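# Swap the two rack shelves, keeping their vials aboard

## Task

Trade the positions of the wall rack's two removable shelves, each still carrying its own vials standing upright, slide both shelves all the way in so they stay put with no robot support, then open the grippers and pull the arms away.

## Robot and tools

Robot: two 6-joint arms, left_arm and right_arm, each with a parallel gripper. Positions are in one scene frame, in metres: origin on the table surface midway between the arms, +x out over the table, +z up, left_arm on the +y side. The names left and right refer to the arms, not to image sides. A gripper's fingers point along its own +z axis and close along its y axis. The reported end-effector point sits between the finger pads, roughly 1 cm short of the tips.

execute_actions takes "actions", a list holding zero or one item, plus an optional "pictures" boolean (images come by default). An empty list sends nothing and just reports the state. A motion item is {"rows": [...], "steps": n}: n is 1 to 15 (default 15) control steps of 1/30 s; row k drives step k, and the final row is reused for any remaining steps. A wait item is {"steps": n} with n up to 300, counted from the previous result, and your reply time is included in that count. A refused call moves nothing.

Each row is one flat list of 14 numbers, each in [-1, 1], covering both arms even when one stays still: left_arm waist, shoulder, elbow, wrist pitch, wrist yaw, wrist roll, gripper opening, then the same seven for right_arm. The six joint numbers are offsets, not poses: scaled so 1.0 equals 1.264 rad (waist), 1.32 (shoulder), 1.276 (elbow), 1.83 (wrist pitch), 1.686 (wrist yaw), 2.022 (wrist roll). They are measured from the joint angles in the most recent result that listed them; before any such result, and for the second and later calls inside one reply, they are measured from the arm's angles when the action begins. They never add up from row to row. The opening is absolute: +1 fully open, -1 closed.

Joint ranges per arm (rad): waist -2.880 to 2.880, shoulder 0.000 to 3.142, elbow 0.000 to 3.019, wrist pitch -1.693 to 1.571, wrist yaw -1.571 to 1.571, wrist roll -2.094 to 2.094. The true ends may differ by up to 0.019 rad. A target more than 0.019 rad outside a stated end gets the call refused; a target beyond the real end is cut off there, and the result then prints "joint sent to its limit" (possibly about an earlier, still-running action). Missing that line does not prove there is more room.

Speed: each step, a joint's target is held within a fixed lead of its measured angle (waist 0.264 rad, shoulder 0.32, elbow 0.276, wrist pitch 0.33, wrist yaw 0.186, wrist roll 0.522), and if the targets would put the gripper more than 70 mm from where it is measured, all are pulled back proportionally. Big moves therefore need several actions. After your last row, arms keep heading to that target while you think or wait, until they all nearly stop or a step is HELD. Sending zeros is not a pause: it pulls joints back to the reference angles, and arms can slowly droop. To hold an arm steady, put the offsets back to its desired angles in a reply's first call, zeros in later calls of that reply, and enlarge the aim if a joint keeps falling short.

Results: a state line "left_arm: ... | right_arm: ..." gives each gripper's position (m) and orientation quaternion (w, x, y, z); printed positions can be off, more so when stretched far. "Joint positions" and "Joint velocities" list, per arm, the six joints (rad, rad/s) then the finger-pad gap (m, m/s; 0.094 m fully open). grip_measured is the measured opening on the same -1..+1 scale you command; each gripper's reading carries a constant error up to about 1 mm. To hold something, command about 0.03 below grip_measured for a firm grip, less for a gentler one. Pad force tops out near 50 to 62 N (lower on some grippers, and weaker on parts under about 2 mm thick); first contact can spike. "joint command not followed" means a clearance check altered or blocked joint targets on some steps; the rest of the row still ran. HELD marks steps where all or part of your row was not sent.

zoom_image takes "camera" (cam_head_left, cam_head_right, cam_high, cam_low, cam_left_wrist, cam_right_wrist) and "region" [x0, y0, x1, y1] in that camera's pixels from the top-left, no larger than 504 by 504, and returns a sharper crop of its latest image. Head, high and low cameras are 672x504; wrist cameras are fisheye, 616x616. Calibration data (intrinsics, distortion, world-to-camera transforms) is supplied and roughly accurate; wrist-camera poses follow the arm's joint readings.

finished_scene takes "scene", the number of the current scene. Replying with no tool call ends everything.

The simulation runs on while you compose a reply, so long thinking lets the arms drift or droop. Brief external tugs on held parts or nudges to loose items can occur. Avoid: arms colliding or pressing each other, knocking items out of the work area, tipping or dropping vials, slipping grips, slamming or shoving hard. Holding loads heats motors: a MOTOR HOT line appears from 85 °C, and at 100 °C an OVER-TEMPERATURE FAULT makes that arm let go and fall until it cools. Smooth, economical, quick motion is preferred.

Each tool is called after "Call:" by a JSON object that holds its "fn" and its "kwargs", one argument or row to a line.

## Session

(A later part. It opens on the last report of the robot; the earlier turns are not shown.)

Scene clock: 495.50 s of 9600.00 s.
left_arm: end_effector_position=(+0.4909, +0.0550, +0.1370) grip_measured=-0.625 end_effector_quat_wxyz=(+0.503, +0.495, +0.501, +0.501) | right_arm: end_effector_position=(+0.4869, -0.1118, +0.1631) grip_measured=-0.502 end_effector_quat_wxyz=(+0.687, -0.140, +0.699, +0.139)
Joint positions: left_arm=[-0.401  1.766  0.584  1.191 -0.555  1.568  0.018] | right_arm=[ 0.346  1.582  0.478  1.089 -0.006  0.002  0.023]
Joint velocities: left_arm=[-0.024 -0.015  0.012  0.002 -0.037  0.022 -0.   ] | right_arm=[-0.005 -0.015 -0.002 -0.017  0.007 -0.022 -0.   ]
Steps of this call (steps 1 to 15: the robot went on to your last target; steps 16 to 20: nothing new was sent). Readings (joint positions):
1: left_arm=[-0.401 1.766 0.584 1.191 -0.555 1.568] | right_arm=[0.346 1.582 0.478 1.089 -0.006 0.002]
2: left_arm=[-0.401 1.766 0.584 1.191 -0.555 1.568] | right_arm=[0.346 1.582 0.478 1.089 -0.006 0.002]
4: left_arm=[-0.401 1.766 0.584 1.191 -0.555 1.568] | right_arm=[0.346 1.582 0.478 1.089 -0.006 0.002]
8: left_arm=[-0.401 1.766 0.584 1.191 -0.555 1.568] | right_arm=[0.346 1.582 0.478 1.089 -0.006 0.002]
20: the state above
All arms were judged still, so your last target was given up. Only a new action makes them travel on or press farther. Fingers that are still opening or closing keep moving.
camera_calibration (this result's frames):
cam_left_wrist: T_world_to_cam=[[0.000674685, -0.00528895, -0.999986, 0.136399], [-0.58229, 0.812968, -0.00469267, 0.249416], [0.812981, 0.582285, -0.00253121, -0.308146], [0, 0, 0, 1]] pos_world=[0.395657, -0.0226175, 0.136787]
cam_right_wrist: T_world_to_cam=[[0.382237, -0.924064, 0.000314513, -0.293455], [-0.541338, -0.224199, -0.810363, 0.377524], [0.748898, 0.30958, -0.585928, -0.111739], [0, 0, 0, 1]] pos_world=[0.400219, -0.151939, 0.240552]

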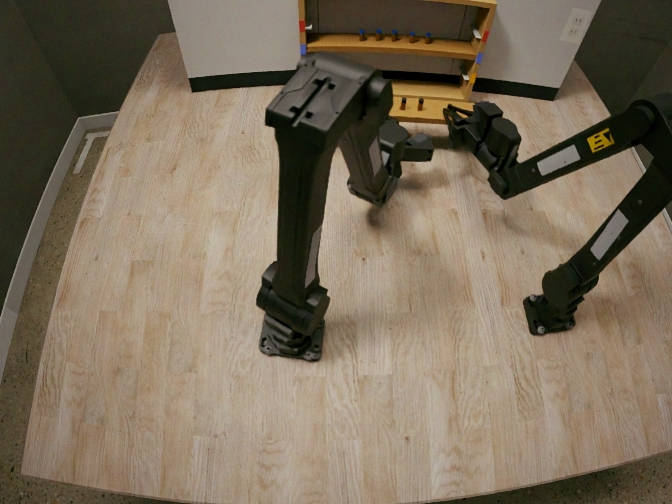

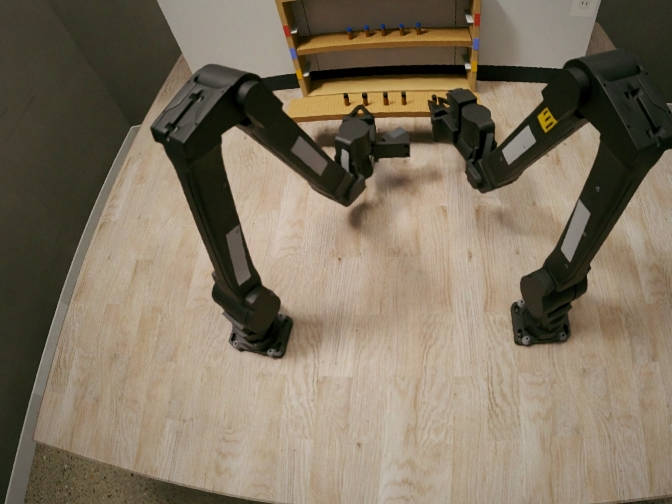

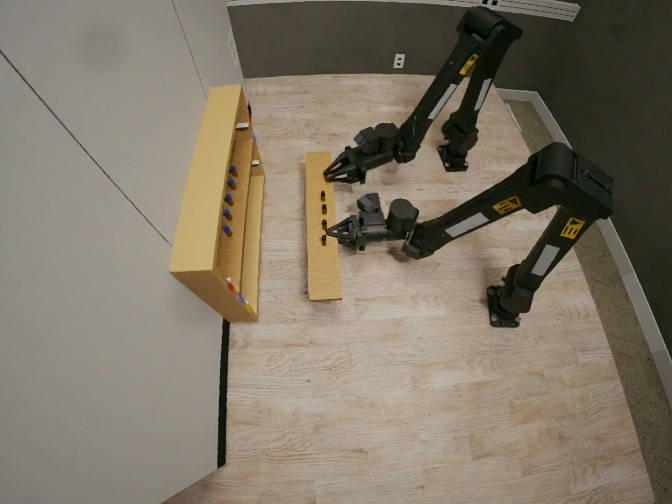

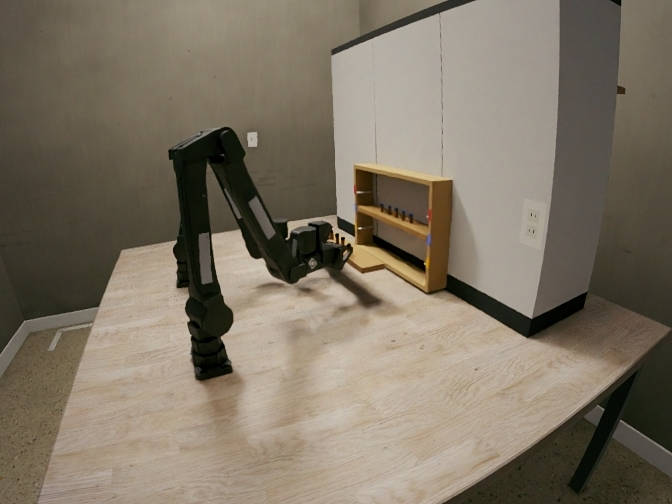

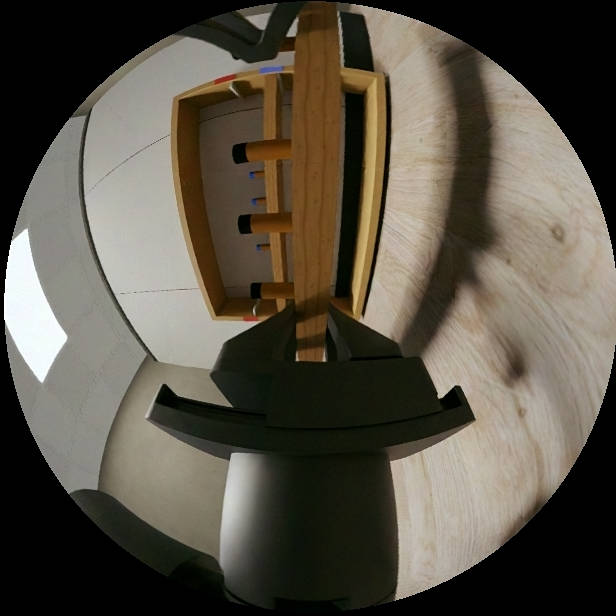

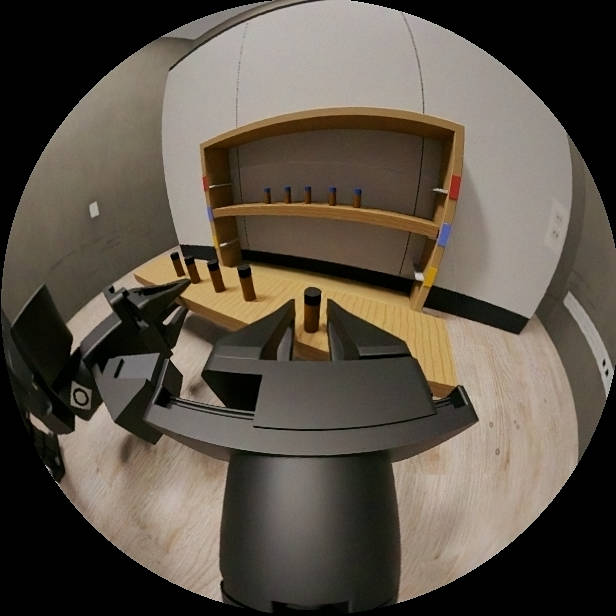

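Call:
{"fn": "execute_actions", "kwargs": {
  "actions": [
    {"rows":[[0,-0.025,0.025,0.018,0,-0.01,-0.66,0,-0.02,0,0,0,0,-0.4],[0,-0.025,0.025,0.018,0,-0.01,-0.66,0,-0.04,0,-0.01,0,0,-0.4],[0,-0.025,0.025,0.018,0,-0.01,-0.66,0,-0.07,0,-0.03,0,0,-0.4],[0,-0.025,0.025,0.018,0,-0.01,-0.66,0,-0.10,0,-0.05,0,0,-0.4],[0,-0.025,0.025,0.018,0,-0.01,-0.66,0,-0.14,0,-0.08,0,0,-0.4],[0,-0.025,0.025,0.018,0,-0.01,-0.66,0,-0.18,0,-0.11,0,0,-0.4],[0,-0.025,0.025,0.018,0,-0.01,-0.66,0,-0.22,0,-0.14,0,0,-0.4],[0,-0.025,0.025,0.018,0,-0.01,-0.66,0,-0.26,0,-0.17,0,0,-0.4],[0,-0.025,0.025,0.018,0,-0.01,-0.66,0,-0.30,0,-0.20,0,0,-0.4],[0,-0.025,0.025,0.018,0,-0.01,-0.66,-0.05,-0.34,0,-0.23,0,0,-0.4],[0,-0.025,0.025,0.018,0,-0.01,-0.66,-0.1,-0.38,0,-0.26,0,0,-0.4],[0,-0.025,0.025,0.018,0,-0.01,-0.66,-0.17,-0.42,0,-0.29,0,0,-0.4],[0,-0.025,0.025,0.018,0,-0.01,-0.66,-0.24,-0.46,0,-0.32,0,0,-0.4],[0,-0.025,0.025,0.018,0,-0.01,-0.66,-0.31,-0.50,0,-0.35,0,0,-0.4],[0,-0.025,0.025,0.018,0,-0.01,-0.66,-0.4,-0.54,0,-0.38,0,0,-0.4]]}
  ],
  "pictures": false
}}

Call:
{"fn": "execute_actions", "kwargs": {
  "actions": [
    {"steps":30}
  ]
}}

Scene clock: 501.80 s of 9600.00 s.
left_arm: end_effector_position=(+0.4909, +0.0550, +0.1370) grip_measured=-0.625 end_effector_quat_wxyz=(+0.503, +0.495, +0.501, +0.501) | right_arm: end_effector_position=(+0.4555, -0.2235, +0.3036) grip_measured=-0.402 end_effector_quat_wxyz=(+0.717, -0.067, +0.690, +0.071)
Joint positions: left_arm=[-0.401  1.766  0.584  1.191 -0.555  1.568  0.018] | right_arm=[ 0.141  0.996  0.472  0.563 -0.009  0.002  0.028]
Joint velocities: left_arm=[-0.024 -0.005 -0.012  0.002 -0.037  0.051 -0.   ] | right_arm=[-1.802 -1.275 -0.032 -1.326 -0.037 -0.037 -0.   ]
Steps of this call (steps 1 to 90: nothing new was sent; then 2.80 s passed at rest; steps 91 to 105: all 15 steps of this action). Readings (joint positions):
91: left_arm=[-0.401 1.766 0.584 1.191 -0.555 1.568] | right_arm=[0.346 1.582 0.478 1.089 -0.006 0.002]
92: left_arm=[-0.401 1.766 0.584 1.191 -0.555 1.568] | right_arm=[0.346 1.580 0.478 1.086 -0.006 0.002]
94: left_arm=[-0.401 1.766 0.584 1.191 -0.555 1.568] | right_arm=[0.346 1.556 0.477 1.050 -0.006 0.002]
98: left_arm=[-0.401 1.766 0.584 1.191 -0.555 1.568] | right_arm=[0.346 1.392 0.472 0.875 -0.006 0.002]
105: the state above

Scene clock: 502.80 s of 9600.00 s.
left_arm: end_effector_position=(+0.4909, +0.0550, +0.1370) grip_measured=-0.625 end_effector_quat_wxyz=(+0.503, +0.495, +0.501, +0.501) | right_arm: end_effector_position=(+0.4365, -0.3608, +0.3198) grip_measured=-0.402 end_effector_quat_wxyz=(+0.710, +0.044, +0.702, -0.043)
Joint positions: left_arm=[-0.401  1.766  0.584  1.191 -0.555  1.568  0.018] | right_arm=[-0.17   0.859  0.472  0.398 -0.003  0.002  0.028]
Joint velocities: left_arm=[-0.024 -0.005 -0.017 -0.022 -0.125  0.051 -0.   ] | right_arm=[-0.005 -0.005 -0.012 -0.012 -0.066  0.007  0.   ]
Steps of this call (steps 1 to 30: the robot went on to your last target). Readings (joint positions):
1: left_arm=[-0.401 1.766 0.584 1.191 -0.555 1.568] | right_arm=[0.078 0.956 0.472 0.522 -0.009 0.002]
2: left_arm=[-0.401 1.766 0.584 1.191 -0.555 1.568] | right_arm=[0.011 0.922 0.472 0.488 -0.009 0.002]
4: left_arm=[-0.401 1.766 0.584 1.191 -0.555 1.568] | right_arm=[-0.113 0.873 0.472 0.437 -0.005 0.002]
8: left_arm=[-0.401 1.766 0.584 1.191 -0.555 1.568] | right_arm=[-0.180 0.856 0.472 0.406 -0.003 0.002]
30: the state above
All arms were judged still, so your last target was given up. Only a new action makes them travel on or press farther. Fingers that are still opening or closing keep moving.
camera_calibration (this result's frames):
cam_left_wrist: T_world_to_cam=[[0.000674685, -0.00528895, -0.999986, 0.136399], [-0.58229, 0.812968, -0.00469267, 0.249416], [0.812981, 0.582285, -0.00253121, -0.308146], [0, 0, 0, 1]] pos_world=[0.395657, -0.0226175, 0.136787]
cam_right_wrist: T_world_to_cam=[[-0.127396, -0.991852, 0.000282162, -0.306273], [-0.559516, 0.071631, -0.825718, 0.540983], [0.81897, -0.105351, -0.564082, -0.0923946], [0, 0, 0, 1]] pos_world=[0.339339, -0.352262, 0.394668]

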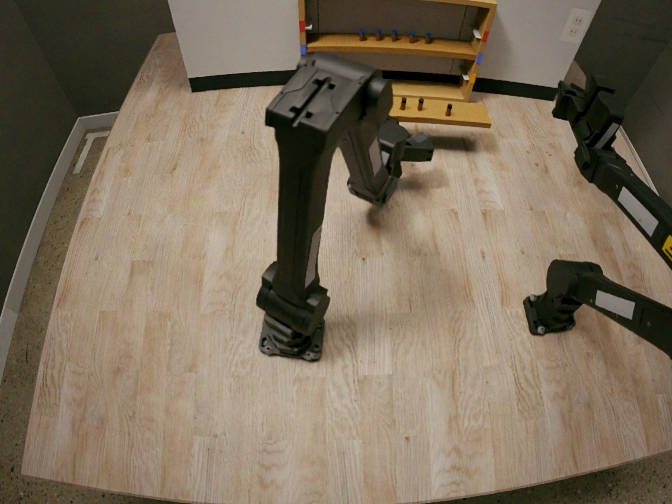

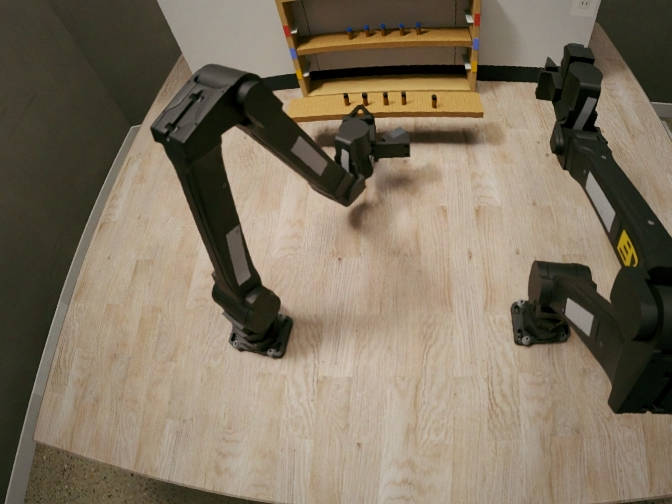

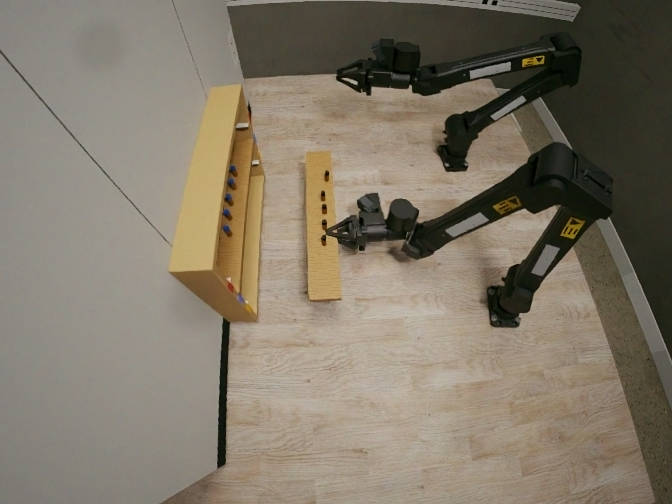

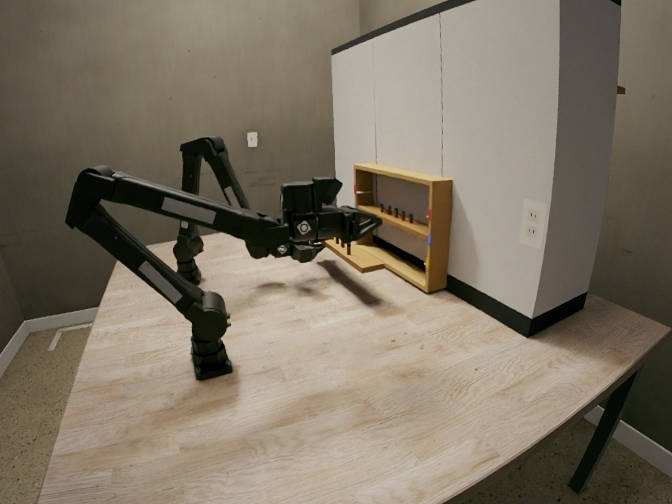

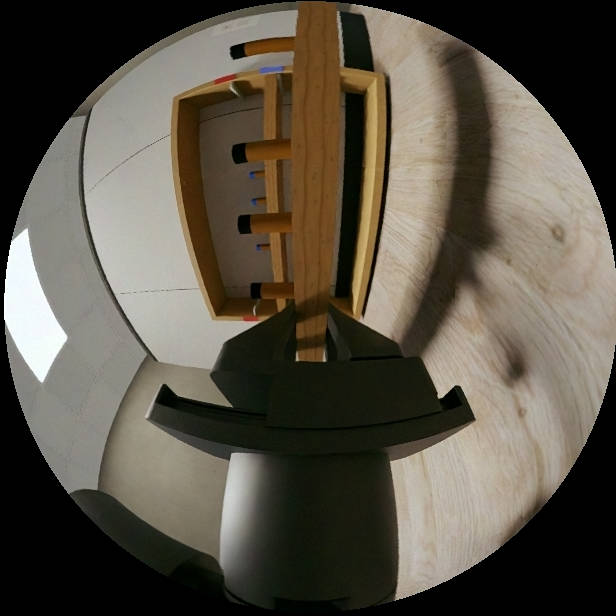

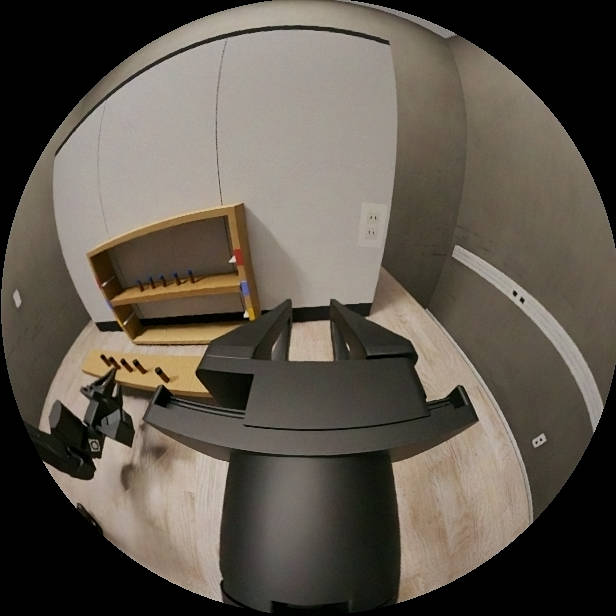

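Call:
{"fn": "execute_actions", "kwargs": {
  "actions": [
    {"rows":[[0.006,-0.04,0.05,0.011,0.002,-0.012,-0.66,0,0,0,0,0,0,-0.4],[0.007,-0.043,0.058,0.008,0.003,-0.012,-0.66,0,0,0,0,0,0,-0.4],[0.009,-0.046,0.062,0.004,0.004,-0.012,-0.66,0,0,0,0,0,0,-0.4],[0.010,-0.049,0.067,-0.001,0.005,-0.012,-0.66,0,0,0,0,0,0,-0.4],[0.012,-0.052,0.073,-0.007,0.006,-0.012,-0.66,0,0,0,0,0,0,-0.4],[0.014,-0.055,0.079,-0.013,0.008,-0.012,-0.66,0,0,0,0,0,0,-0.4],[0.016,-0.058,0.085,-0.019,0.009,-0.012,-0.66,0,0,0,0,0,0,-0.4],[0.018,-0.061,0.091,-0.025,0.010,-0.012,-0.66,0,0,0,0,0,0,-0.4],[0.019,-0.064,0.097,-0.031,0.012,-0.012,-0.66,0,0,0,0,0,0,-0.4],[0.021,-0.067,0.103,-0.037,0.013,-0.012,-0.66,0,0,0,0,0,0,-0.4],[0.023,-0.070,0.109,-0.043,0.014,-0.012,-0.66,0,0,0,0,0,0,-0.4],[0.025,-0.072,0.115,-0.049,0.016,-0.012,-0.66,0,0,0,0,0,0,-0.4],[0.026,-0.074,0.121,-0.055,0.017,-0.012,-0.66,0,0,0,0,0,0,-0.4],[0.028,-0.075,0.127,-0.060,0.018,-0.012,-0.66,0,0,0,0,0,0,-0.4],[0.029,-0.075,0.131,-0.064,0.019,-0.012,-0.66,0,0,0,0,0,0,-0.4]]}
  ],
  "pictures": false
}}

Call:
{"fn": "execute_actions", "kwargs": {
  "actions": [
    {"steps":25}
  ],
  "pictures": false
}}

Scene clock: 510.67 s of 9600.00 s.
left_arm: end_effector_position=(+0.5220, +0.0459, +0.1722) grip_measured=-0.625 end_effector_quat_wxyz=(+0.511, +0.488, +0.498, +0.502) | right_arm: end_effector_position=(+0.4365, -0.3608, +0.3198) grip_measured=-0.402 end_effector_quat_wxyz=(+0.710, +0.044, +0.702, -0.043)
Joint positions: left_arm=[-0.379  1.719  0.677  1.073 -0.529  1.568  0.018] | right_arm=[-0.17   0.859  0.472  0.398 -0.003  0.002  0.028]
Joint velocities: left_arm=[ 0.063 -0.093  0.212 -0.261  0.022 -0.066  0.   ] | right_arm=[-0.015 -0.005  0.012 -0.017 -0.007 -0.022  0.   ]
Steps of this call (steps 1 to 90: nothing new was sent; then 4.37 s passed at rest; steps 91 to 105: all 15 steps of this action). Readings (joint positions):
91: left_arm=[-0.401 1.766 0.584 1.191 -0.555 1.568] | right_arm=[-0.170 0.859 0.472 0.398 -0.003 0.002]
92: left_arm=[-0.401 1.766 0.585 1.190 -0.555 1.568] | right_arm=[-0.170 0.859 0.472 0.398 -0.003 0.002]
94: left_arm=[-0.401 1.764 0.593 1.180 -0.553 1.568] | right_arm=[-0.170 0.859 0.472 0.398 -0.003 0.002]
98: left_arm=[-0.397 1.751 0.621 1.143 -0.543 1.568] | right_arm=[-0.170 0.859 0.472 0.398 -0.003 0.002]
105: the state above

Scene clock: 511.50 s of 9600.00 s.
left_arm: end_effector_position=(+0.5273, +0.0463, +0.1776) grip_measured=-0.625 end_effector_quat_wxyz=(+0.511, +0.487, +0.499, +0.503) | right_arm: end_effector_position=(+0.4365, -0.3608, +0.3198) grip_measured=-0.402 end_effector_quat_wxyz=(+0.710, +0.044, +0.702, -0.043)
Joint positions: left_arm=[-0.373  1.712  0.692  1.054 -0.528  1.568  0.018] | right_arm=[-0.17   0.859  0.472  0.398 -0.003  0.002  0.028]
Joint velocities: left_arm=[-0.005 -0.015 -0.007 -0.002  0.081 -0.022  0.001] | right_arm=[ 0.015 -0.005 -0.007 -0.002 -0.022  0.007 -0.001]
Steps of this call (steps 1 to 25: the robot went on to your last target). Readings (joint positions):
1: left_arm=[-0.377 1.716 0.683 1.066 -0.528 1.568] | right_arm=[-0.170 0.859 0.472 0.398 -0.003 0.002]
2: left_arm=[-0.375 1.714 0.688 1.062 -0.528 1.568] | right_arm=[-0.170 0.859 0.472 0.398 -0.003 0.002]
4: left_arm=[-0.373 1.713 0.692 1.059 -0.528 1.568] | right_arm=[-0.170 0.859 0.472 0.398 -0.003 0.002]
8: left_arm=[-0.373 1.712 0.692 1.054 -0.528 1.568] | right_arm=[-0.170 0.859 0.472 0.398 -0.003 0.002]
25: the state above

Call:
{"fn": "execute_actions", "kwargs": {
  "actions": [
    {"rows":[[0.006,-0.034,0.044,0.008,0.002,-0.014,-0.66,0,0,0,0,0,0,-0.4],[0.007,-0.037,0.047,0.004,0.003,-0.014,-0.66,0,0,0,0,0,0,-0.4],[0.009,-0.040,0.051,-0.002,0.004,-0.014,-0.66,0,0,0,0,0,0,-0.4],[0.010,-0.042,0.055,-0.008,0.005,-0.014,-0.66,0,0,0,0,0,0,-0.4],[0.012,-0.045,0.060,-0.014,0.006,-0.014,-0.66,0,0,0,0,0,0,-0.4],[0.014,-0.047,0.066,-0.021,0.008,-0.014,-0.66,0,0,0,0,0,0,-0.4],[0.016,-0.050,0.071,-0.027,0.009,-0.014,-0.66,0,0,0,0,0,0,-0.4],[0.018,-0.052,0.077,-0.034,0.010,-0.014,-0.66,0,0,0,0,0,0,-0.4],[0.019,-0.055,0.083,-0.040,0.012,-0.014,-0.66,0,0,0,0,0,0,-0.4],[0.021,-0.057,0.088,-0.047,0.013,-0.014,-0.66,0,0,0,0,0,0,-0.4],[0.023,-0.060,0.094,-0.053,0.014,-0.014,-0.66,0,0,0,0,0,0,-0.4],[0.025,-0.062,0.100,-0.060,0.016,-0.014,-0.66,0,0,0,0,0,0,-0.4],[0.027,-0.064,0.105,-0.066,0.017,-0.014,-0.66,0,0,0,0,0,0,-0.4],[0.029,-0.065,0.110,-0.071,0.018,-0.014,-0.66,0,0,0,0,0,0,-0.4],[0.030,-0.065,0.114,-0.075,0.019,-0.014,-0.66,0,0,0,0,0,0,-0.4]]}
  ],
  "pictures": false
}}

Call:
{"fn": "execute_actions", "kwargs": {
  "actions": [
    {"steps":20}
  ],
  "pictures": false
}}

Scene clock: 517.73 s of 9600.00 s.
left_arm: end_effector_position=(+0.5457, +0.0452, +0.1808) grip_measured=-0.625 end_effector_quat_wxyz=(+0.490, +0.510, +0.504, +0.496) | right_arm: end_effector_position=(+0.4365, -0.3608, +0.3198) grip_measured=-0.402 end_effector_quat_wxyz=(+0.710, +0.044, +0.702, -0.043)
Joint positions: left_arm=[-0.352  1.693  0.746  0.914 -0.501  1.568  0.018] | right_arm=[-0.17   0.859  0.472  0.398 -0.003  0.002  0.028]
Joint velocities: left_arm=[ 0.073 -0.073  0.193 -0.271  0.081  0.037 -0.   ] | right_arm=[ 0.005 -0.015 -0.002  0.017 -0.022  0.037 -0.   ]
Steps of this call (steps 1 to 15: the robot went on to your last target; steps 16 to 90: nothing new was sent; then 2.73 s passed at rest; steps 91 to 105: all 15 steps of this action). Readings (joint positions):
91: left_arm=[-0.373 1.712 0.692 1.053 -0.528 1.568] | right_arm=[-0.170 0.859 0.472 0.398 -0.003 0.002]
92: left_arm=[-0.373 1.712 0.692 1.050 -0.527 1.568] | right_arm=[-0.170 0.859 0.472 0.398 -0.003 0.002]
94: left_arm=[-0.373 1.712 0.692 1.038 -0.525 1.568] | right_arm=[-0.170 0.859 0.472 0.398 -0.003 0.002]
98: left_arm=[-0.369 1.708 0.702 0.992 -0.515 1.568] | right_arm=[-0.170 0.859 0.472 0.398 -0.003 0.002]
105: the state above

Scene clock: 518.40 s of 9600.00 s.
left_arm: end_effector_position=(+0.5527, +0.0464, +0.1963) grip_measured=-0.625 end_effector_quat_wxyz=(+0.496, +0.502, +0.503, +0.499) | right_arm: end_effector_position=(+0.4365, -0.3608, +0.3198) grip_measured=-0.402 end_effector_quat_wxyz=(+0.710, +0.044, +0.702, -0.043)
Joint positions: left_arm=[-0.344  1.676  0.769  0.896 -0.499  1.568  0.018] | right_arm=[-0.17   0.859  0.472  0.398 -0.003  0.002  0.028]
Joint velocities: left_arm=[-0.005 -0.005  0.007 -0.032 -0.037  0.022 -0.002] | right_arm=[-0.005 -0.024  0.007  0.007 -0.051  0.007  0.   ]
Steps of this call (steps 1 to 20: the robot went on to your last target). Readings (joint positions):
1: left_arm=[-0.350 1.690 0.752 0.906 -0.500 1.568] | right_arm=[-0.170 0.859 0.472 0.398 -0.003 0.002]
2: left_arm=[-0.348 1.688 0.758 0.901 -0.500 1.568] | right_arm=[-0.170 0.859 0.472 0.398 -0.003 0.002]
4: left_arm=[-0.345 1.683 0.765 0.898 -0.500 1.568] | right_arm=[-0.170 0.859 0.472 0.398 -0.003 0.002]
8: left_arm=[-0.344 1.676 0.769 0.898 -0.499 1.568] | right_arm=[-0.170 0.859 0.472 0.398 -0.003 0.002]
20: the state above

Call:
{"fn": "execute_actions", "kwargs": {
  "actions": [
    {"rows":[[0.006,-0.040,0.052,0.011,0.002,-0.014,-0.66,0,0,0,0,0,0,-0.4],[0.007,-0.043,0.056,0.011,0.003,-0.014,-0.66,0,0,0,0,0,0,-0.4],[0.009,-0.046,0.061,0.009,0.004,-0.014,-0.66,0,0,0,0,0,0,-0.4],[0.010,-0.049,0.066,0.005,0.005,-0.014,-0.66,0,0,0,0,0,0,-0.4],[0.012,-0.052,0.072,0,0.006,-0.014,-0.66,0,0,0,0,0,0,-0.4],[0.014,-0.055,0.078,-0.005,0.008,-0.014,-0.66,0,0,0,0,0,0,-0.4],[0.016,-0.058,0.084,-0.011,0.009,-0.014,-0.66,0,0,0,0,0,0,-0.4],[0.018,-0.060,0.090,-0.016,0.010,-0.014,-0.66,0,0,0,0,0,0,-0.4],[0.019,-0.062,0.096,-0.022,0.012,-0.014,-0.66,0,0,0,0,0,0,-0.4],[0.021,-0.064,0.102,-0.027,0.013,-0.014,-0.66,0,0,0,0,0,0,-0.4],[0.023,-0.066,0.108,-0.033,0.014,-0.014,-0.66,0,0,0,0,0,0,-0.4],[0.025,-0.068,0.113,-0.038,0.016,-0.014,-0.66,0,0,0,0,0,0,-0.4],[0.027,-0.069,0.118,-0.044,0.017,-0.014,-0.66,0,0,0,0,0,0,-0.4],[0.029,-0.070,0.122,-0.049,0.018,-0.014,-0.66,0,0,0,0,0,0,-0.4],[0.030,-0.070,0.125,-0.054,0.019,-0.014,-0.66,0,0,0,0,0,0,-0.4]]}
  ],
  "pictures": false
}}

Call:
{"fn": "execute_actions", "kwargs": {
  "actions": [
    {"steps":20}
  ],
  "pictures": false
}}

Scene clock: 525.60 s of 9600.00 s.
left_arm: end_effector_position=(+0.5659, +0.0459, +0.2026) grip_measured=-0.625 end_effector_quat_wxyz=(+0.484, +0.518, +0.505, +0.493) | right_arm: end_effector_position=(+0.4365, -0.3608, +0.3198) grip_measured=-0.402 end_effector_quat_wxyz=(+0.710, +0.044, +0.702, -0.043)
Joint positions: left_arm=[-0.328  1.662  0.812  0.798 -0.474  1.568  0.018] | right_arm=[-0.17   0.859  0.472  0.398 -0.003  0.002  0.028]
Joint velocities: left_arm=[ 0.063 -0.034  0.125 -0.266  0.051 -0.037  0.   ] | right_arm=[ 0.005 -0.024 -0.002  0.017 -0.022  0.066 -0.   ]
Steps of this call (steps 1 to 15: the robot went on to your last target; steps 16 to 90: nothing new was sent; then 3.70 s passed at rest; steps 91 to 105: all 15 steps of this action). Readings (joint positions):
91: left_arm=[-0.344 1.676 0.769 0.896 -0.499 1.568] | right_arm=[-0.170 0.859 0.472 0.398 -0.003 0.002]
92: left_arm=[-0.344 1.676 0.769 0.896 -0.499 1.568] | right_arm=[-0.170 0.859 0.472 0.398 -0.003 0.002]
94: left_arm=[-0.344 1.675 0.769 0.892 -0.496 1.568] | right_arm=[-0.170 0.859 0.472 0.398 -0.003 0.002]
98: left_arm=[-0.341 1.669 0.779 0.863 -0.488 1.568] | right_arm=[-0.170 0.859 0.472 0.398 -0.003 0.002]
105: the state above

Scene clock: 526.27 s of 9600.00 s.
left_arm: end_effector_position=(+0.5722, +0.0487, +0.2114) grip_measured=-0.625 end_effector_quat_wxyz=(+0.483, +0.515, +0.507, +0.494) | right_arm: end_effector_position=(+0.4365, -0.3608, +0.3198) grip_measured=-0.402 end_effector_quat_wxyz=(+0.710, +0.044, +0.702, -0.043)
Joint positions: left_arm=[-0.319  1.653  0.832  0.772 -0.471  1.568  0.018] | right_arm=[-0.17   0.859  0.472  0.398 -0.003  0.002  0.028]
Joint velocities: left_arm=[-0.005 -0.005  0.002 -0.017 -0.007  0.051  0.001] | right_arm=[-0.005 -0.024 -0.002 -0.002 -0.022 -0.007 -0.001]
Steps of this call (steps 1 to 20: the robot went on to your last target). Readings (joint positions):
1: left_arm=[-0.326 1.661 0.816 0.790 -0.473 1.568] | right_arm=[-0.170 0.859 0.472 0.398 -0.003 0.002]
2: left_arm=[-0.324 1.661 0.819 0.784 -0.472 1.568] | right_arm=[-0.170 0.859 0.472 0.398 -0.003 0.002]
4: left_arm=[-0.321 1.659 0.824 0.777 -0.472 1.568] | right_arm=[-0.170 0.859 0.472 0.398 -0.003 0.002]
8: left_arm=[-0.319 1.656 0.828 0.773 -0.472 1.568] | right_arm=[-0.170 0.859 0.472 0.398 -0.003 0.002]
20: the state above

Call:
{"fn": "execute_actions", "kwargs": {
  "actions": [
    {"rows":[[0.006,-0.045,0.06,0.015,0.002,-0.014,-0.66,0,0,0,0,0,0,-0.4],[0.007,-0.048,0.066,0.015,0.003,-0.014,-0.66,0,0,0,0,0,0,-0.4],[0.008,-0.051,0.072,0.015,0.004,-0.014,-0.66,0,0,0,0,0,0,-0.4],[0.009,-0.054,0.077,0.015,0.004,-0.014,-0.66,0,0,0,0,0,0,-0.4],[0.010,-0.057,0.082,0.015,0.005,-0.014,-0.66,0,0,0,0,0,0,-0.4],[0.011,-0.060,0.087,0.015,0.005,-0.014,-0.66,0,0,0,0,0,0,-0.4],[0.012,-0.063,0.092,0.015,0.006,-0.014,-0.66,0,0,0,0,0,0,-0.4],[0.013,-0.066,0.097,0.015,0.007,-0.014,-0.66,0,0,0,0,0,0,-0.4],[0.014,-0.068,0.101,0.015,0.007,-0.014,-0.66,0,0,0,0,0,0,-0.4],[0.015,-0.070,0.105,0.013,0.008,-0.014,-0.66,0,0,0,0,0,0,-0.4],[0.016,-0.072,0.109,0.010,0.008,-0.014,-0.66,0,0,0,0,0,0,-0.4],[0.017,-0.074,0.112,0.006,0.009,-0.014,-0.66,0,0,0,0,0,0,-0.4],[0.018,-0.075,0.115,0.002,0.01,-0.014,-0.66,0,0,0,0,0,0,-0.4],[0.018,-0.076,0.117,-0.002,0.01,-0.014,-0.66,0,0,0,0,0,0,-0.4],[0.018,-0.076,0.118,-0.006,0.01,-0.014,-0.66,0,0,0,0,0,0,-0.4]]}
  ],
  "pictures": false
}}

Call:
{"fn": "execute_actions", "kwargs": {
  "actions": [
    {"steps":25}
  ]
}}

Scene clock: 532.87 s of 9600.00 s.
left_arm: end_effector_position=(+0.5737, +0.0471, +0.2102) grip_measured=-0.625 end_effector_quat_wxyz=(+0.480, +0.522, +0.506, +0.490) | right_arm: end_effector_position=(+0.4365, -0.3608, +0.3198) grip_measured=-0.402 end_effector_quat_wxyz=(+0.710, +0.044, +0.702, -0.043)
Joint positions: left_arm=[-0.318  1.651  0.838  0.749 -0.462  1.568  0.018] | right_arm=[-0.17   0.859  0.472  0.398 -0.003  0.002  0.028]
Joint velocities: left_arm=[ 0.015 -0.005  0.061 -0.188 -0.066 -0.022 -0.   ] | right_arm=[ 0.005 -0.005 -0.002 -0.002  0.037 -0.051 -0.   ]
Steps of this call (steps 1 to 15: the robot went on to your last target; steps 16 to 90: nothing new was sent; then 3.10 s passed at rest; steps 91 to 105: all 15 steps of this action). Readings (joint positions):
91: left_arm=[-0.319 1.652 0.833 0.772 -0.471 1.568] | right_arm=[-0.170 0.859 0.472 0.398 -0.003 0.002]
92: left_arm=[-0.319 1.652 0.833 0.772 -0.471 1.568] | right_arm=[-0.170 0.859 0.472 0.398 -0.003 0.002]
94: left_arm=[-0.319 1.652 0.833 0.772 -0.470 1.568] | right_arm=[-0.170 0.859 0.472 0.398 -0.003 0.002]
98: left_arm=[-0.319 1.651 0.833 0.772 -0.467 1.568] | right_arm=[-0.170 0.859 0.472 0.398 -0.003 0.002]
105: the state above

Scene clock: 533.70 s of 9600.00 s.
left_arm: end_effector_position=(+0.5750, +0.0476, +0.2073) grip_measured=-0.625 end_effector_quat_wxyz=(+0.474, +0.528, +0.508, +0.488) | right_arm: end_effector_position=(+0.4365, -0.3608, +0.3198) grip_measured=-0.402 end_effector_quat_wxyz=(+0.710, +0.044, +0.702, -0.043)
Joint positions: left_arm=[-0.316  1.651  0.843  0.726 -0.461  1.568  0.018] | right_arm=[-0.17   0.859  0.472  0.398 -0.003  0.002  0.028]
Joint velocities: left_arm=[-0.005 -0.015 -0.017 -0.002 -0.007 -0.037 -0.   ] | right_arm=[-0.005 -0.005 -0.007 -0.007  0.037 -0.022 -0.   ]
Steps of this call (steps 1 to 25: the robot went on to your last target). Readings (joint positions):
1: left_arm=[-0.317 1.651 0.839 0.744 -0.461 1.568] | right_arm=[-0.170 0.859 0.472 0.398 -0.003 0.002]
2: left_arm=[-0.317 1.651 0.840 0.740 -0.461 1.568] | right_arm=[-0.170 0.859 0.472 0.398 -0.003 0.002]
4: left_arm=[-0.316 1.651 0.842 0.734 -0.461 1.568] | right_arm=[-0.170 0.859 0.472 0.398 -0.003 0.002]
8: left_arm=[-0.316 1.651 0.843 0.729 -0.461 1.568] | right_arm=[-0.170 0.859 0.472 0.398 -0.003 0.002]
25: the state above
camera_calibration (this result's frames):
cam_left_wrist: T_world_to_cam=[[-0.0806803, 0.036462, -0.996073, 0.250568], [-0.571881, 0.816788, 0.0762206, 0.281811], [0.816359, 0.575785, -0.0450468, -0.364807], [0, 0, 0, 1]] pos_world=[0.479191, -0.0292656, 0.211671]
cam_right_wrist: T_world_to_cam=[[-0.127396, -0.991852, 0.000282162, -0.306273], [-0.559516, 0.071631, -0.825718, 0.540983], [0.81897, -0.105351, -0.564082, -0.0923946], [0, 0, 0, 1]] pos_world=[0.339339, -0.352262, 0.394668]

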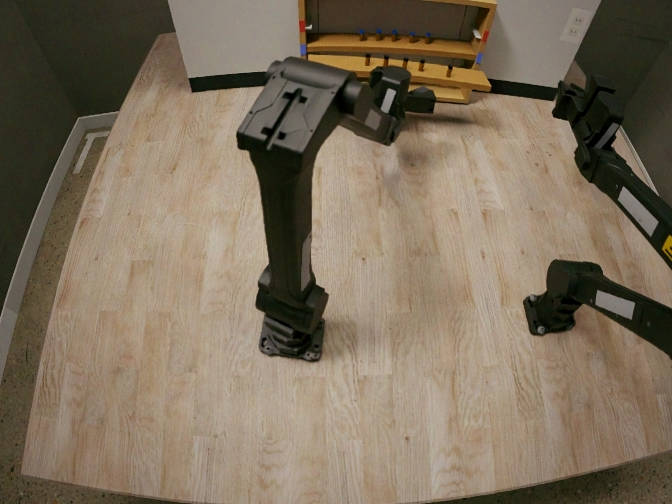

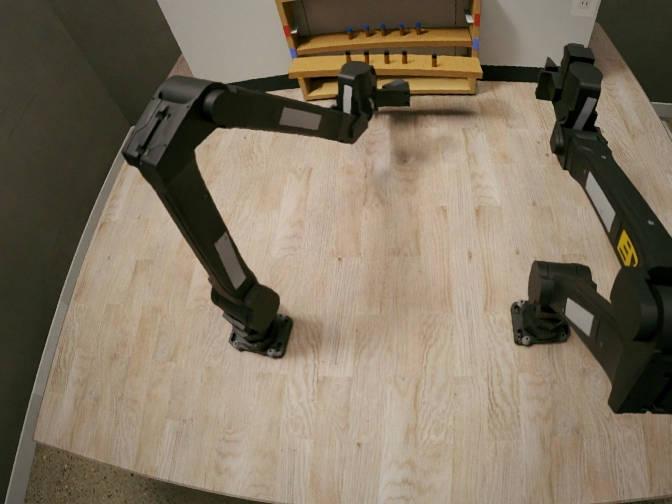

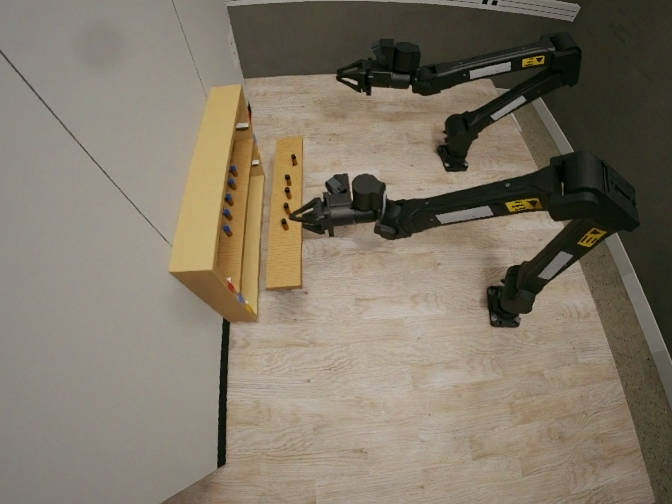

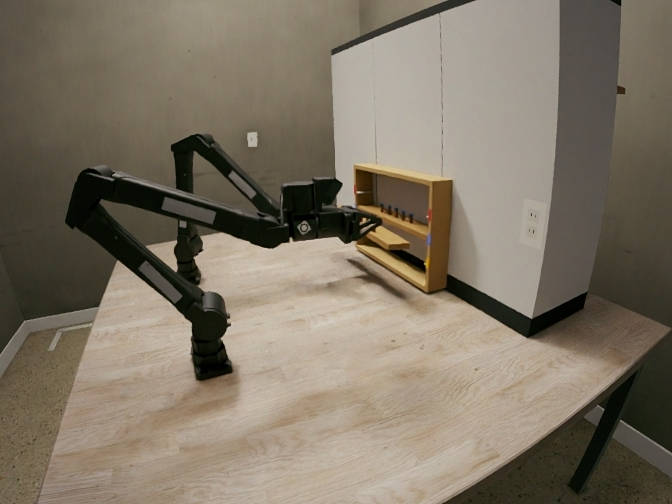

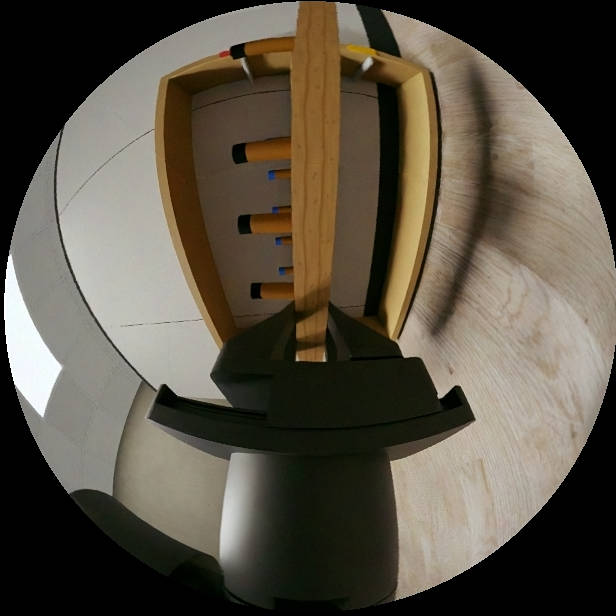

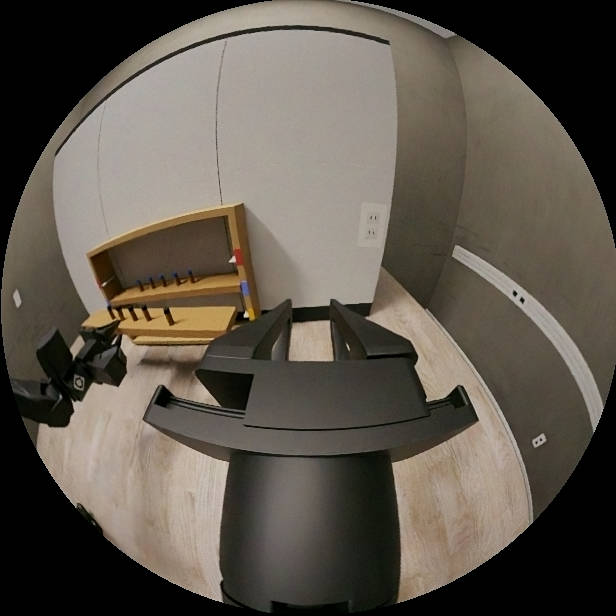

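Call:
{"fn": "execute_actions", "kwargs": {
  "actions": [
    {"rows":[[0.006,-0.05,0.06,0.025,0,-0.014,-0.66,0,0,0,0,0,0,-0.4],[0.008,-0.055,0.07,0.03,0,-0.014,-0.66,0,0,0,0,0,0,-0.4],[0.010,-0.06,0.08,0.035,0,-0.014,-0.66,0,0,0,0,0,0,-0.4],[0.012,-0.065,0.09,0.04,0,-0.014,-0.66,0,0,0,0,0,0,-0.4],[0.014,-0.07,0.095,0.042,0,-0.014,-0.66,0,0,0,0,0,0,-0.4],[0.015,-0.072,0.10,0.042,0,-0.014,-0.66,0,0,0,0,0,0,-0.4]],"steps":15}
  ],
  "pictures": false
}}

Call:
{"fn": "execute_actions", "kwargs": {
  "actions": [
    {"steps":20}
  ],
  "pictures": false
}}

Scene clock: 537.83 s of 9600.00 s.
left_arm: end_effector_position=(+0.5750, +0.0476, +0.2075) grip_measured=-0.625 end_effector_quat_wxyz=(+0.474, +0.528, +0.508, +0.488) | right_arm: end_effector_position=(+0.4365, -0.3608, +0.3198) grip_measured=-0.402 end_effector_quat_wxyz=(+0.710, +0.044, +0.702, -0.043)
Joint positions: left_arm=[-0.316  1.651  0.843  0.726 -0.461  1.568  0.018] | right_arm=[-0.17   0.859  0.472  0.398 -0.003  0.002  0.028]
Joint velocities: left_arm=[ 0.005 -0.005 -0.022  0.002 -0.095  0.022  0.   ] | right_arm=[-0.005  0.015 -0.007 -0.027 -0.007  0.022 -0.001]
Steps of this call (steps 1 to 15: the robot went on to your last target; steps 16 to 90: nothing new was sent; then 0.63 s passed at rest; steps 91 to 105: all 15 steps of this action). Readings (joint positions):
91: left_arm=[-0.316 1.651 0.843 0.726 -0.461 1.568] | right_arm=[-0.170 0.859 0.472 0.398 -0.003 0.002]
92: left_arm=[-0.316 1.651 0.843 0.726 -0.461 1.568] | right_arm=[-0.170 0.859 0.472 0.398 -0.003 0.002]
94: left_arm=[-0.316 1.651 0.843 0.726 -0.461 1.568] | right_arm=[-0.170 0.859 0.472 0.398 -0.003 0.002]
98: left_arm=[-0.316 1.651 0.843 0.726 -0.461 1.568] | right_arm=[-0.170 0.859 0.472 0.398 -0.003 0.002]
105: the state above

Scene clock: 538.50 s of 9600.00 s.
left_arm: end_effector_position=(+0.5750, +0.0476, +0.2075) grip_measured=-0.625 end_effector_quat_wxyz=(+0.474, +0.528, +0.508, +0.488) | right_arm: end_effector_position=(+0.4365, -0.3608, +0.3198) grip_measured=-0.402 end_effector_quat_wxyz=(+0.710, +0.044, +0.702, -0.043)
Joint positions: left_arm=[-0.316  1.651  0.843  0.726 -0.461  1.568  0.018] | right_arm=[-0.17   0.859  0.472  0.398 -0.003  0.002  0.028]
Joint velocities: left_arm=[ 0.005 -0.005 -0.007 -0.002  0.022 -0.007 -0.   ] | right_arm=[-0.005 -0.005  0.007 -0.012 -0.007  0.007 -0.001]
Steps of this call (steps 1 to 15: the robot went on to your last target; steps 16 to 20: nothing new was sent). Readings (joint positions):
1: left_arm=[-0.316 1.651 0.843 0.726 -0.461 1.568] | right_arm=[-0.170 0.859 0.472 0.398 -0.003 0.002]
2: left_arm=[-0.316 1.651 0.843 0.726 -0.461 1.568] | right_arm=[-0.170 0.859 0.472 0.398 -0.003 0.002]
4: left_arm=[-0.316 1.651 0.843 0.726 -0.461 1.568] | right_arm=[-0.170 0.859 0.472 0.398 -0.003 0.002]
8: left_arm=[-0.316 1.651 0.843 0.726 -0.461 1.568] | right_arm=[-0.170 0.859 0.472 0.398 -0.003 0.002]
20: the state above
All arms were judged still, so your last target was given up. Only a new action makes them travel on or press farther. Fingers that are still opening or closing keep moving.

Call:
{"fn": "zoom_image", "kwargs": {
  "camera": "cam_high",
  "region": [160, 80, 400, 330]
}}

Call:
{"fn": "zoom_image", "kwargs": {
  "camera": "cam_head_right",
  "region": [260, 0, 500, 130]
}}

Region (160, 80, 400, 330) of cam_high's 672x504 image, scaled by 2.016, with more detail than that image has; it fills the left 484 columns of this view, and the rest is white.

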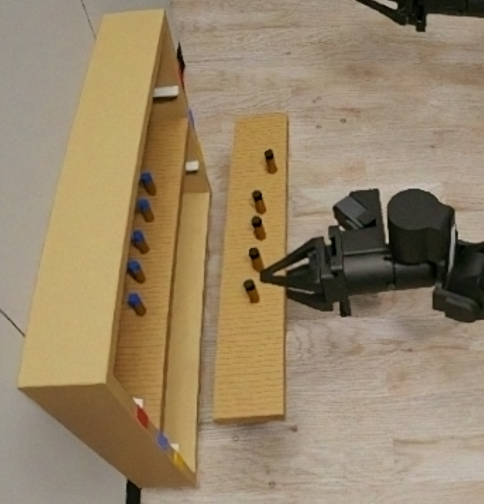

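Region (260, 0, 500, 130) of cam_head_right's 672x504 image, scaled by 2.100, with more detail than that image has; it fills the top 273 rows of this view, and the rest is white.

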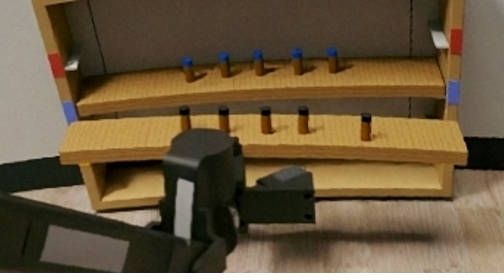

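Call:
{"fn": "execute_actions", "kwargs": {
  "actions": [
    {"rows":[[0.006,-0.05,0.06,0.03,0,-0.014,-0.66,0,0,0,0,0,0,-0.4],[0.008,-0.055,0.07,0.036,0,-0.014,-0.66,0,0,0,0,0,0,-0.4],[0.010,-0.06,0.08,0.042,0,-0.014,-0.66,0,0,0,0,0,0,-0.4],[0.012,-0.065,0.09,0.048,0,-0.014,-0.66,0,0,0,0,0,0,-0.4],[0.014,-0.07,0.10,0.054,0,-0.014,-0.66,0,0,0,0,0,0,-0.4],[0.015,-0.075,0.11,0.06,0,-0.014,-0.66,0,0,0,0,0,0,-0.4],[0.015,-0.08,0.12,0.066,0,-0.014,-0.66,0,0,0,0,0,0,-0.4]],"steps":15}
  ],
  "pictures": false
}}

Scene clock: 546.03 s of 9600.00 s.
left_arm: end_effector_position=(+0.5752, +0.0475, +0.2122) grip_measured=-0.625 end_effector_quat_wxyz=(+0.481, +0.521, +0.506, +0.491) | right_arm: end_effector_position=(+0.4365, -0.3608, +0.3198) grip_measured=-0.402 end_effector_quat_wxyz=(+0.710, +0.044, +0.702, -0.043)
Joint positions: left_arm=[-0.316  1.65   0.843  0.745 -0.461  1.568  0.018] | right_arm=[-0.17   0.859  0.472  0.398 -0.003  0.002  0.028]
Joint velocities: left_arm=[-0.005 -0.015 -0.002  0.027 -0.051 -0.007  0.001] | right_arm=[-0.015 -0.015 -0.002 -0.012 -0.081 -0.007 -0.001]
Steps of this call (steps 1 to 90: nothing new was sent; then 4.03 s passed at rest; steps 91 to 105: all 15 steps of this action). Readings (joint positions):
91: left_arm=[-0.316 1.651 0.843 0.726 -0.461 1.568] | right_arm=[-0.170 0.859 0.472 0.398 -0.003 0.002]
92: left_arm=[-0.316 1.650 0.843 0.726 -0.461 1.568] | right_arm=[-0.170 0.859 0.472 0.398 -0.003 0.002]
94: left_arm=[-0.316 1.650 0.843 0.729 -0.461 1.568] | right_arm=[-0.170 0.859 0.472 0.398 -0.003 0.002]
98: left_arm=[-0.316 1.650 0.843 0.737 -0.461 1.568] | right_arm=[-0.170 0.859 0.472 0.398 -0.003 0.002]
105: the state above

Call:
{"fn": "execute_actions", "kwargs": {
  "actions": [
    {"rows":[[0.01,-0.07,0.10,0.05,0,-0.014,-0.66,0,0,0,0,0,0,-0.4],[0.012,-0.076,0.11,0.054,0,-0.014,-0.66,0,0,0,0,0,0,-0.4],[0.014,-0.082,0.12,0.058,0,-0.014,-0.66,0,0,0,0,0,0,-0.4],[0.016,-0.088,0.13,0.062,0,-0.014,-0.66,0,0,0,0,0,0,-0.4],[0.018,-0.094,0.14,0.064,0,-0.014,-0.66,0,0,0,0,0,0,-0.4],[0.02,-0.10,0.15,0.066,0,-0.014,-0.66,0,0,0,0,0,0,-0.4]],"steps":15}
  ]
}}

Scene clock: 552.67 s of 9600.00 s.
left_arm: end_effector_position=(+0.5753, +0.0474, +0.2133) grip_measured=-0.625 end_effector_quat_wxyz=(+0.482, +0.520, +0.505, +0.492) | right_arm: end_effector_position=(+0.4365, -0.3608, +0.3198) grip_measured=-0.402 end_effector_quat_wxyz=(+0.710, +0.044, +0.702, -0.043)
Joint positions: left_arm=[-0.316  1.65   0.843  0.75  -0.461  1.569  0.018] | right_arm=[-0.17   0.859  0.472  0.398 -0.003  0.002  0.028]
Joint velocities: left_arm=[-0.005 -0.005 -0.012 -0.002 -0.007 -0.007  0.   ] | right_arm=[ 0.015 -0.015 -0.022 -0.002 -0.066 -0.081 -0.   ]
Steps of this call (steps 1 to 15: the robot went on to your last target; steps 16 to 90: nothing new was sent; then 3.13 s passed at rest; steps 91 to 105: all 15 steps of this action). Readings (joint positions):
91: left_arm=[-0.316 1.650 0.843 0.748 -0.461 1.568] | right_arm=[-0.170 0.859 0.472 0.398 -0.003 0.002]
92: left_arm=[-0.316 1.650 0.843 0.749 -0.461 1.568] | right_arm=[-0.170 0.859 0.472 0.398 -0.003 0.002]
94: left_arm=[-0.316 1.650 0.843 0.750 -0.461 1.568] | right_arm=[-0.170 0.859 0.472 0.398 -0.003 0.002]
98: left_arm=[-0.316 1.650 0.843 0.750 -0.461 1.569] | right_arm=[-0.170 0.859 0.472 0.398 -0.003 0.002]
105: the state above
camera_calibration (this result's frames):
cam_left_wrist: T_world_to_cam=[[-0.0582387, 0.0267206, -0.997945, 0.244526], [-0.573283, 0.817486, 0.0553447, 0.286873], [0.817285, 0.575328, -0.0322908, -0.367925], [0, 0, 0, 1]] pos_world=[0.4794, -0.0293705, 0.216266]
cam_right_wrist: T_world_to_cam=[[-0.127396, -0.991852, 0.000282162, -0.306273], [-0.559516, 0.071631, -0.825718, 0.540983], [0.81897, -0.105351, -0.564082, -0.0923946], [0, 0, 0, 1]] pos_world=[0.339339, -0.352262, 0.394668]

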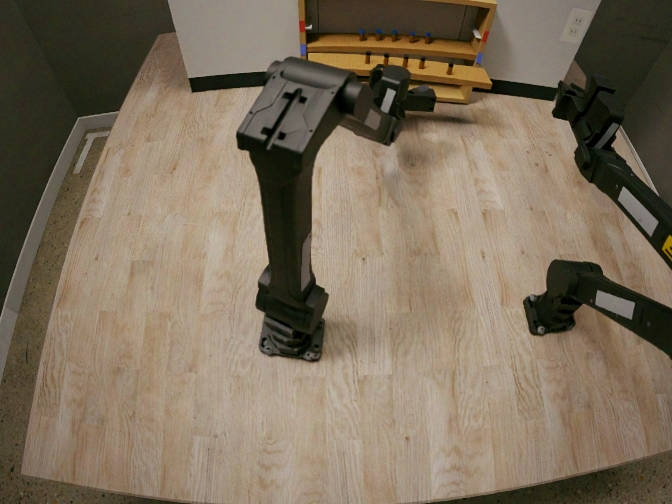

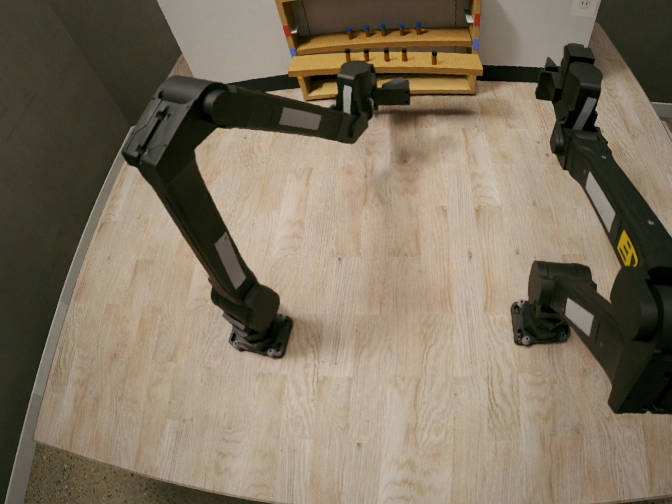

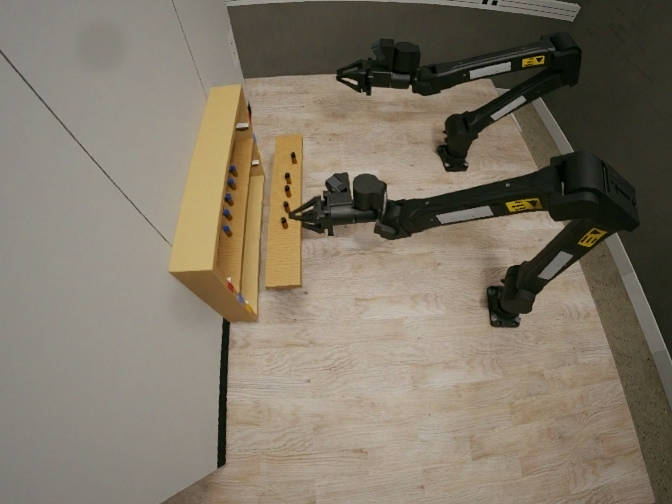

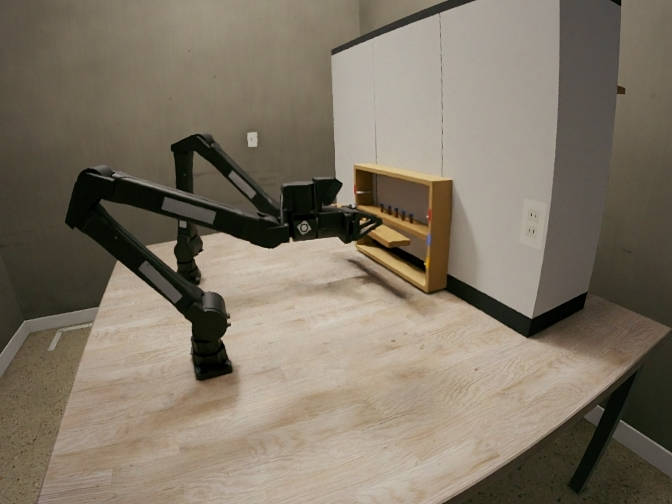

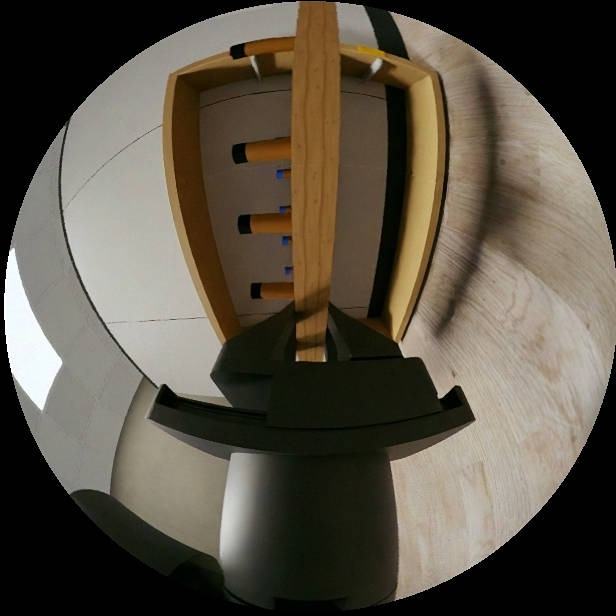

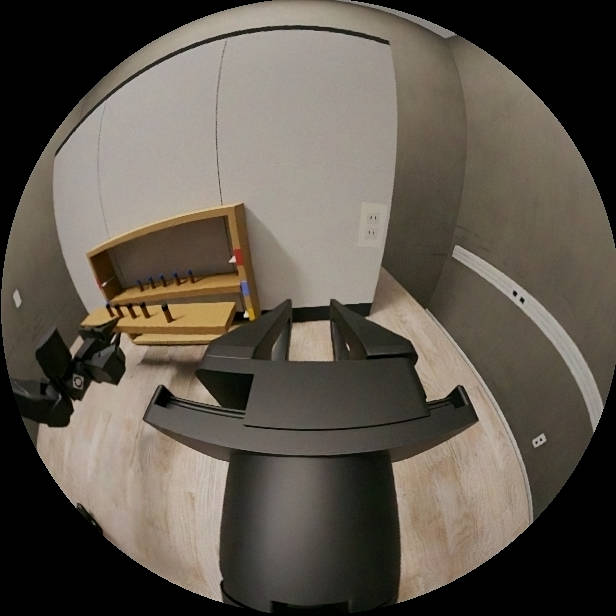

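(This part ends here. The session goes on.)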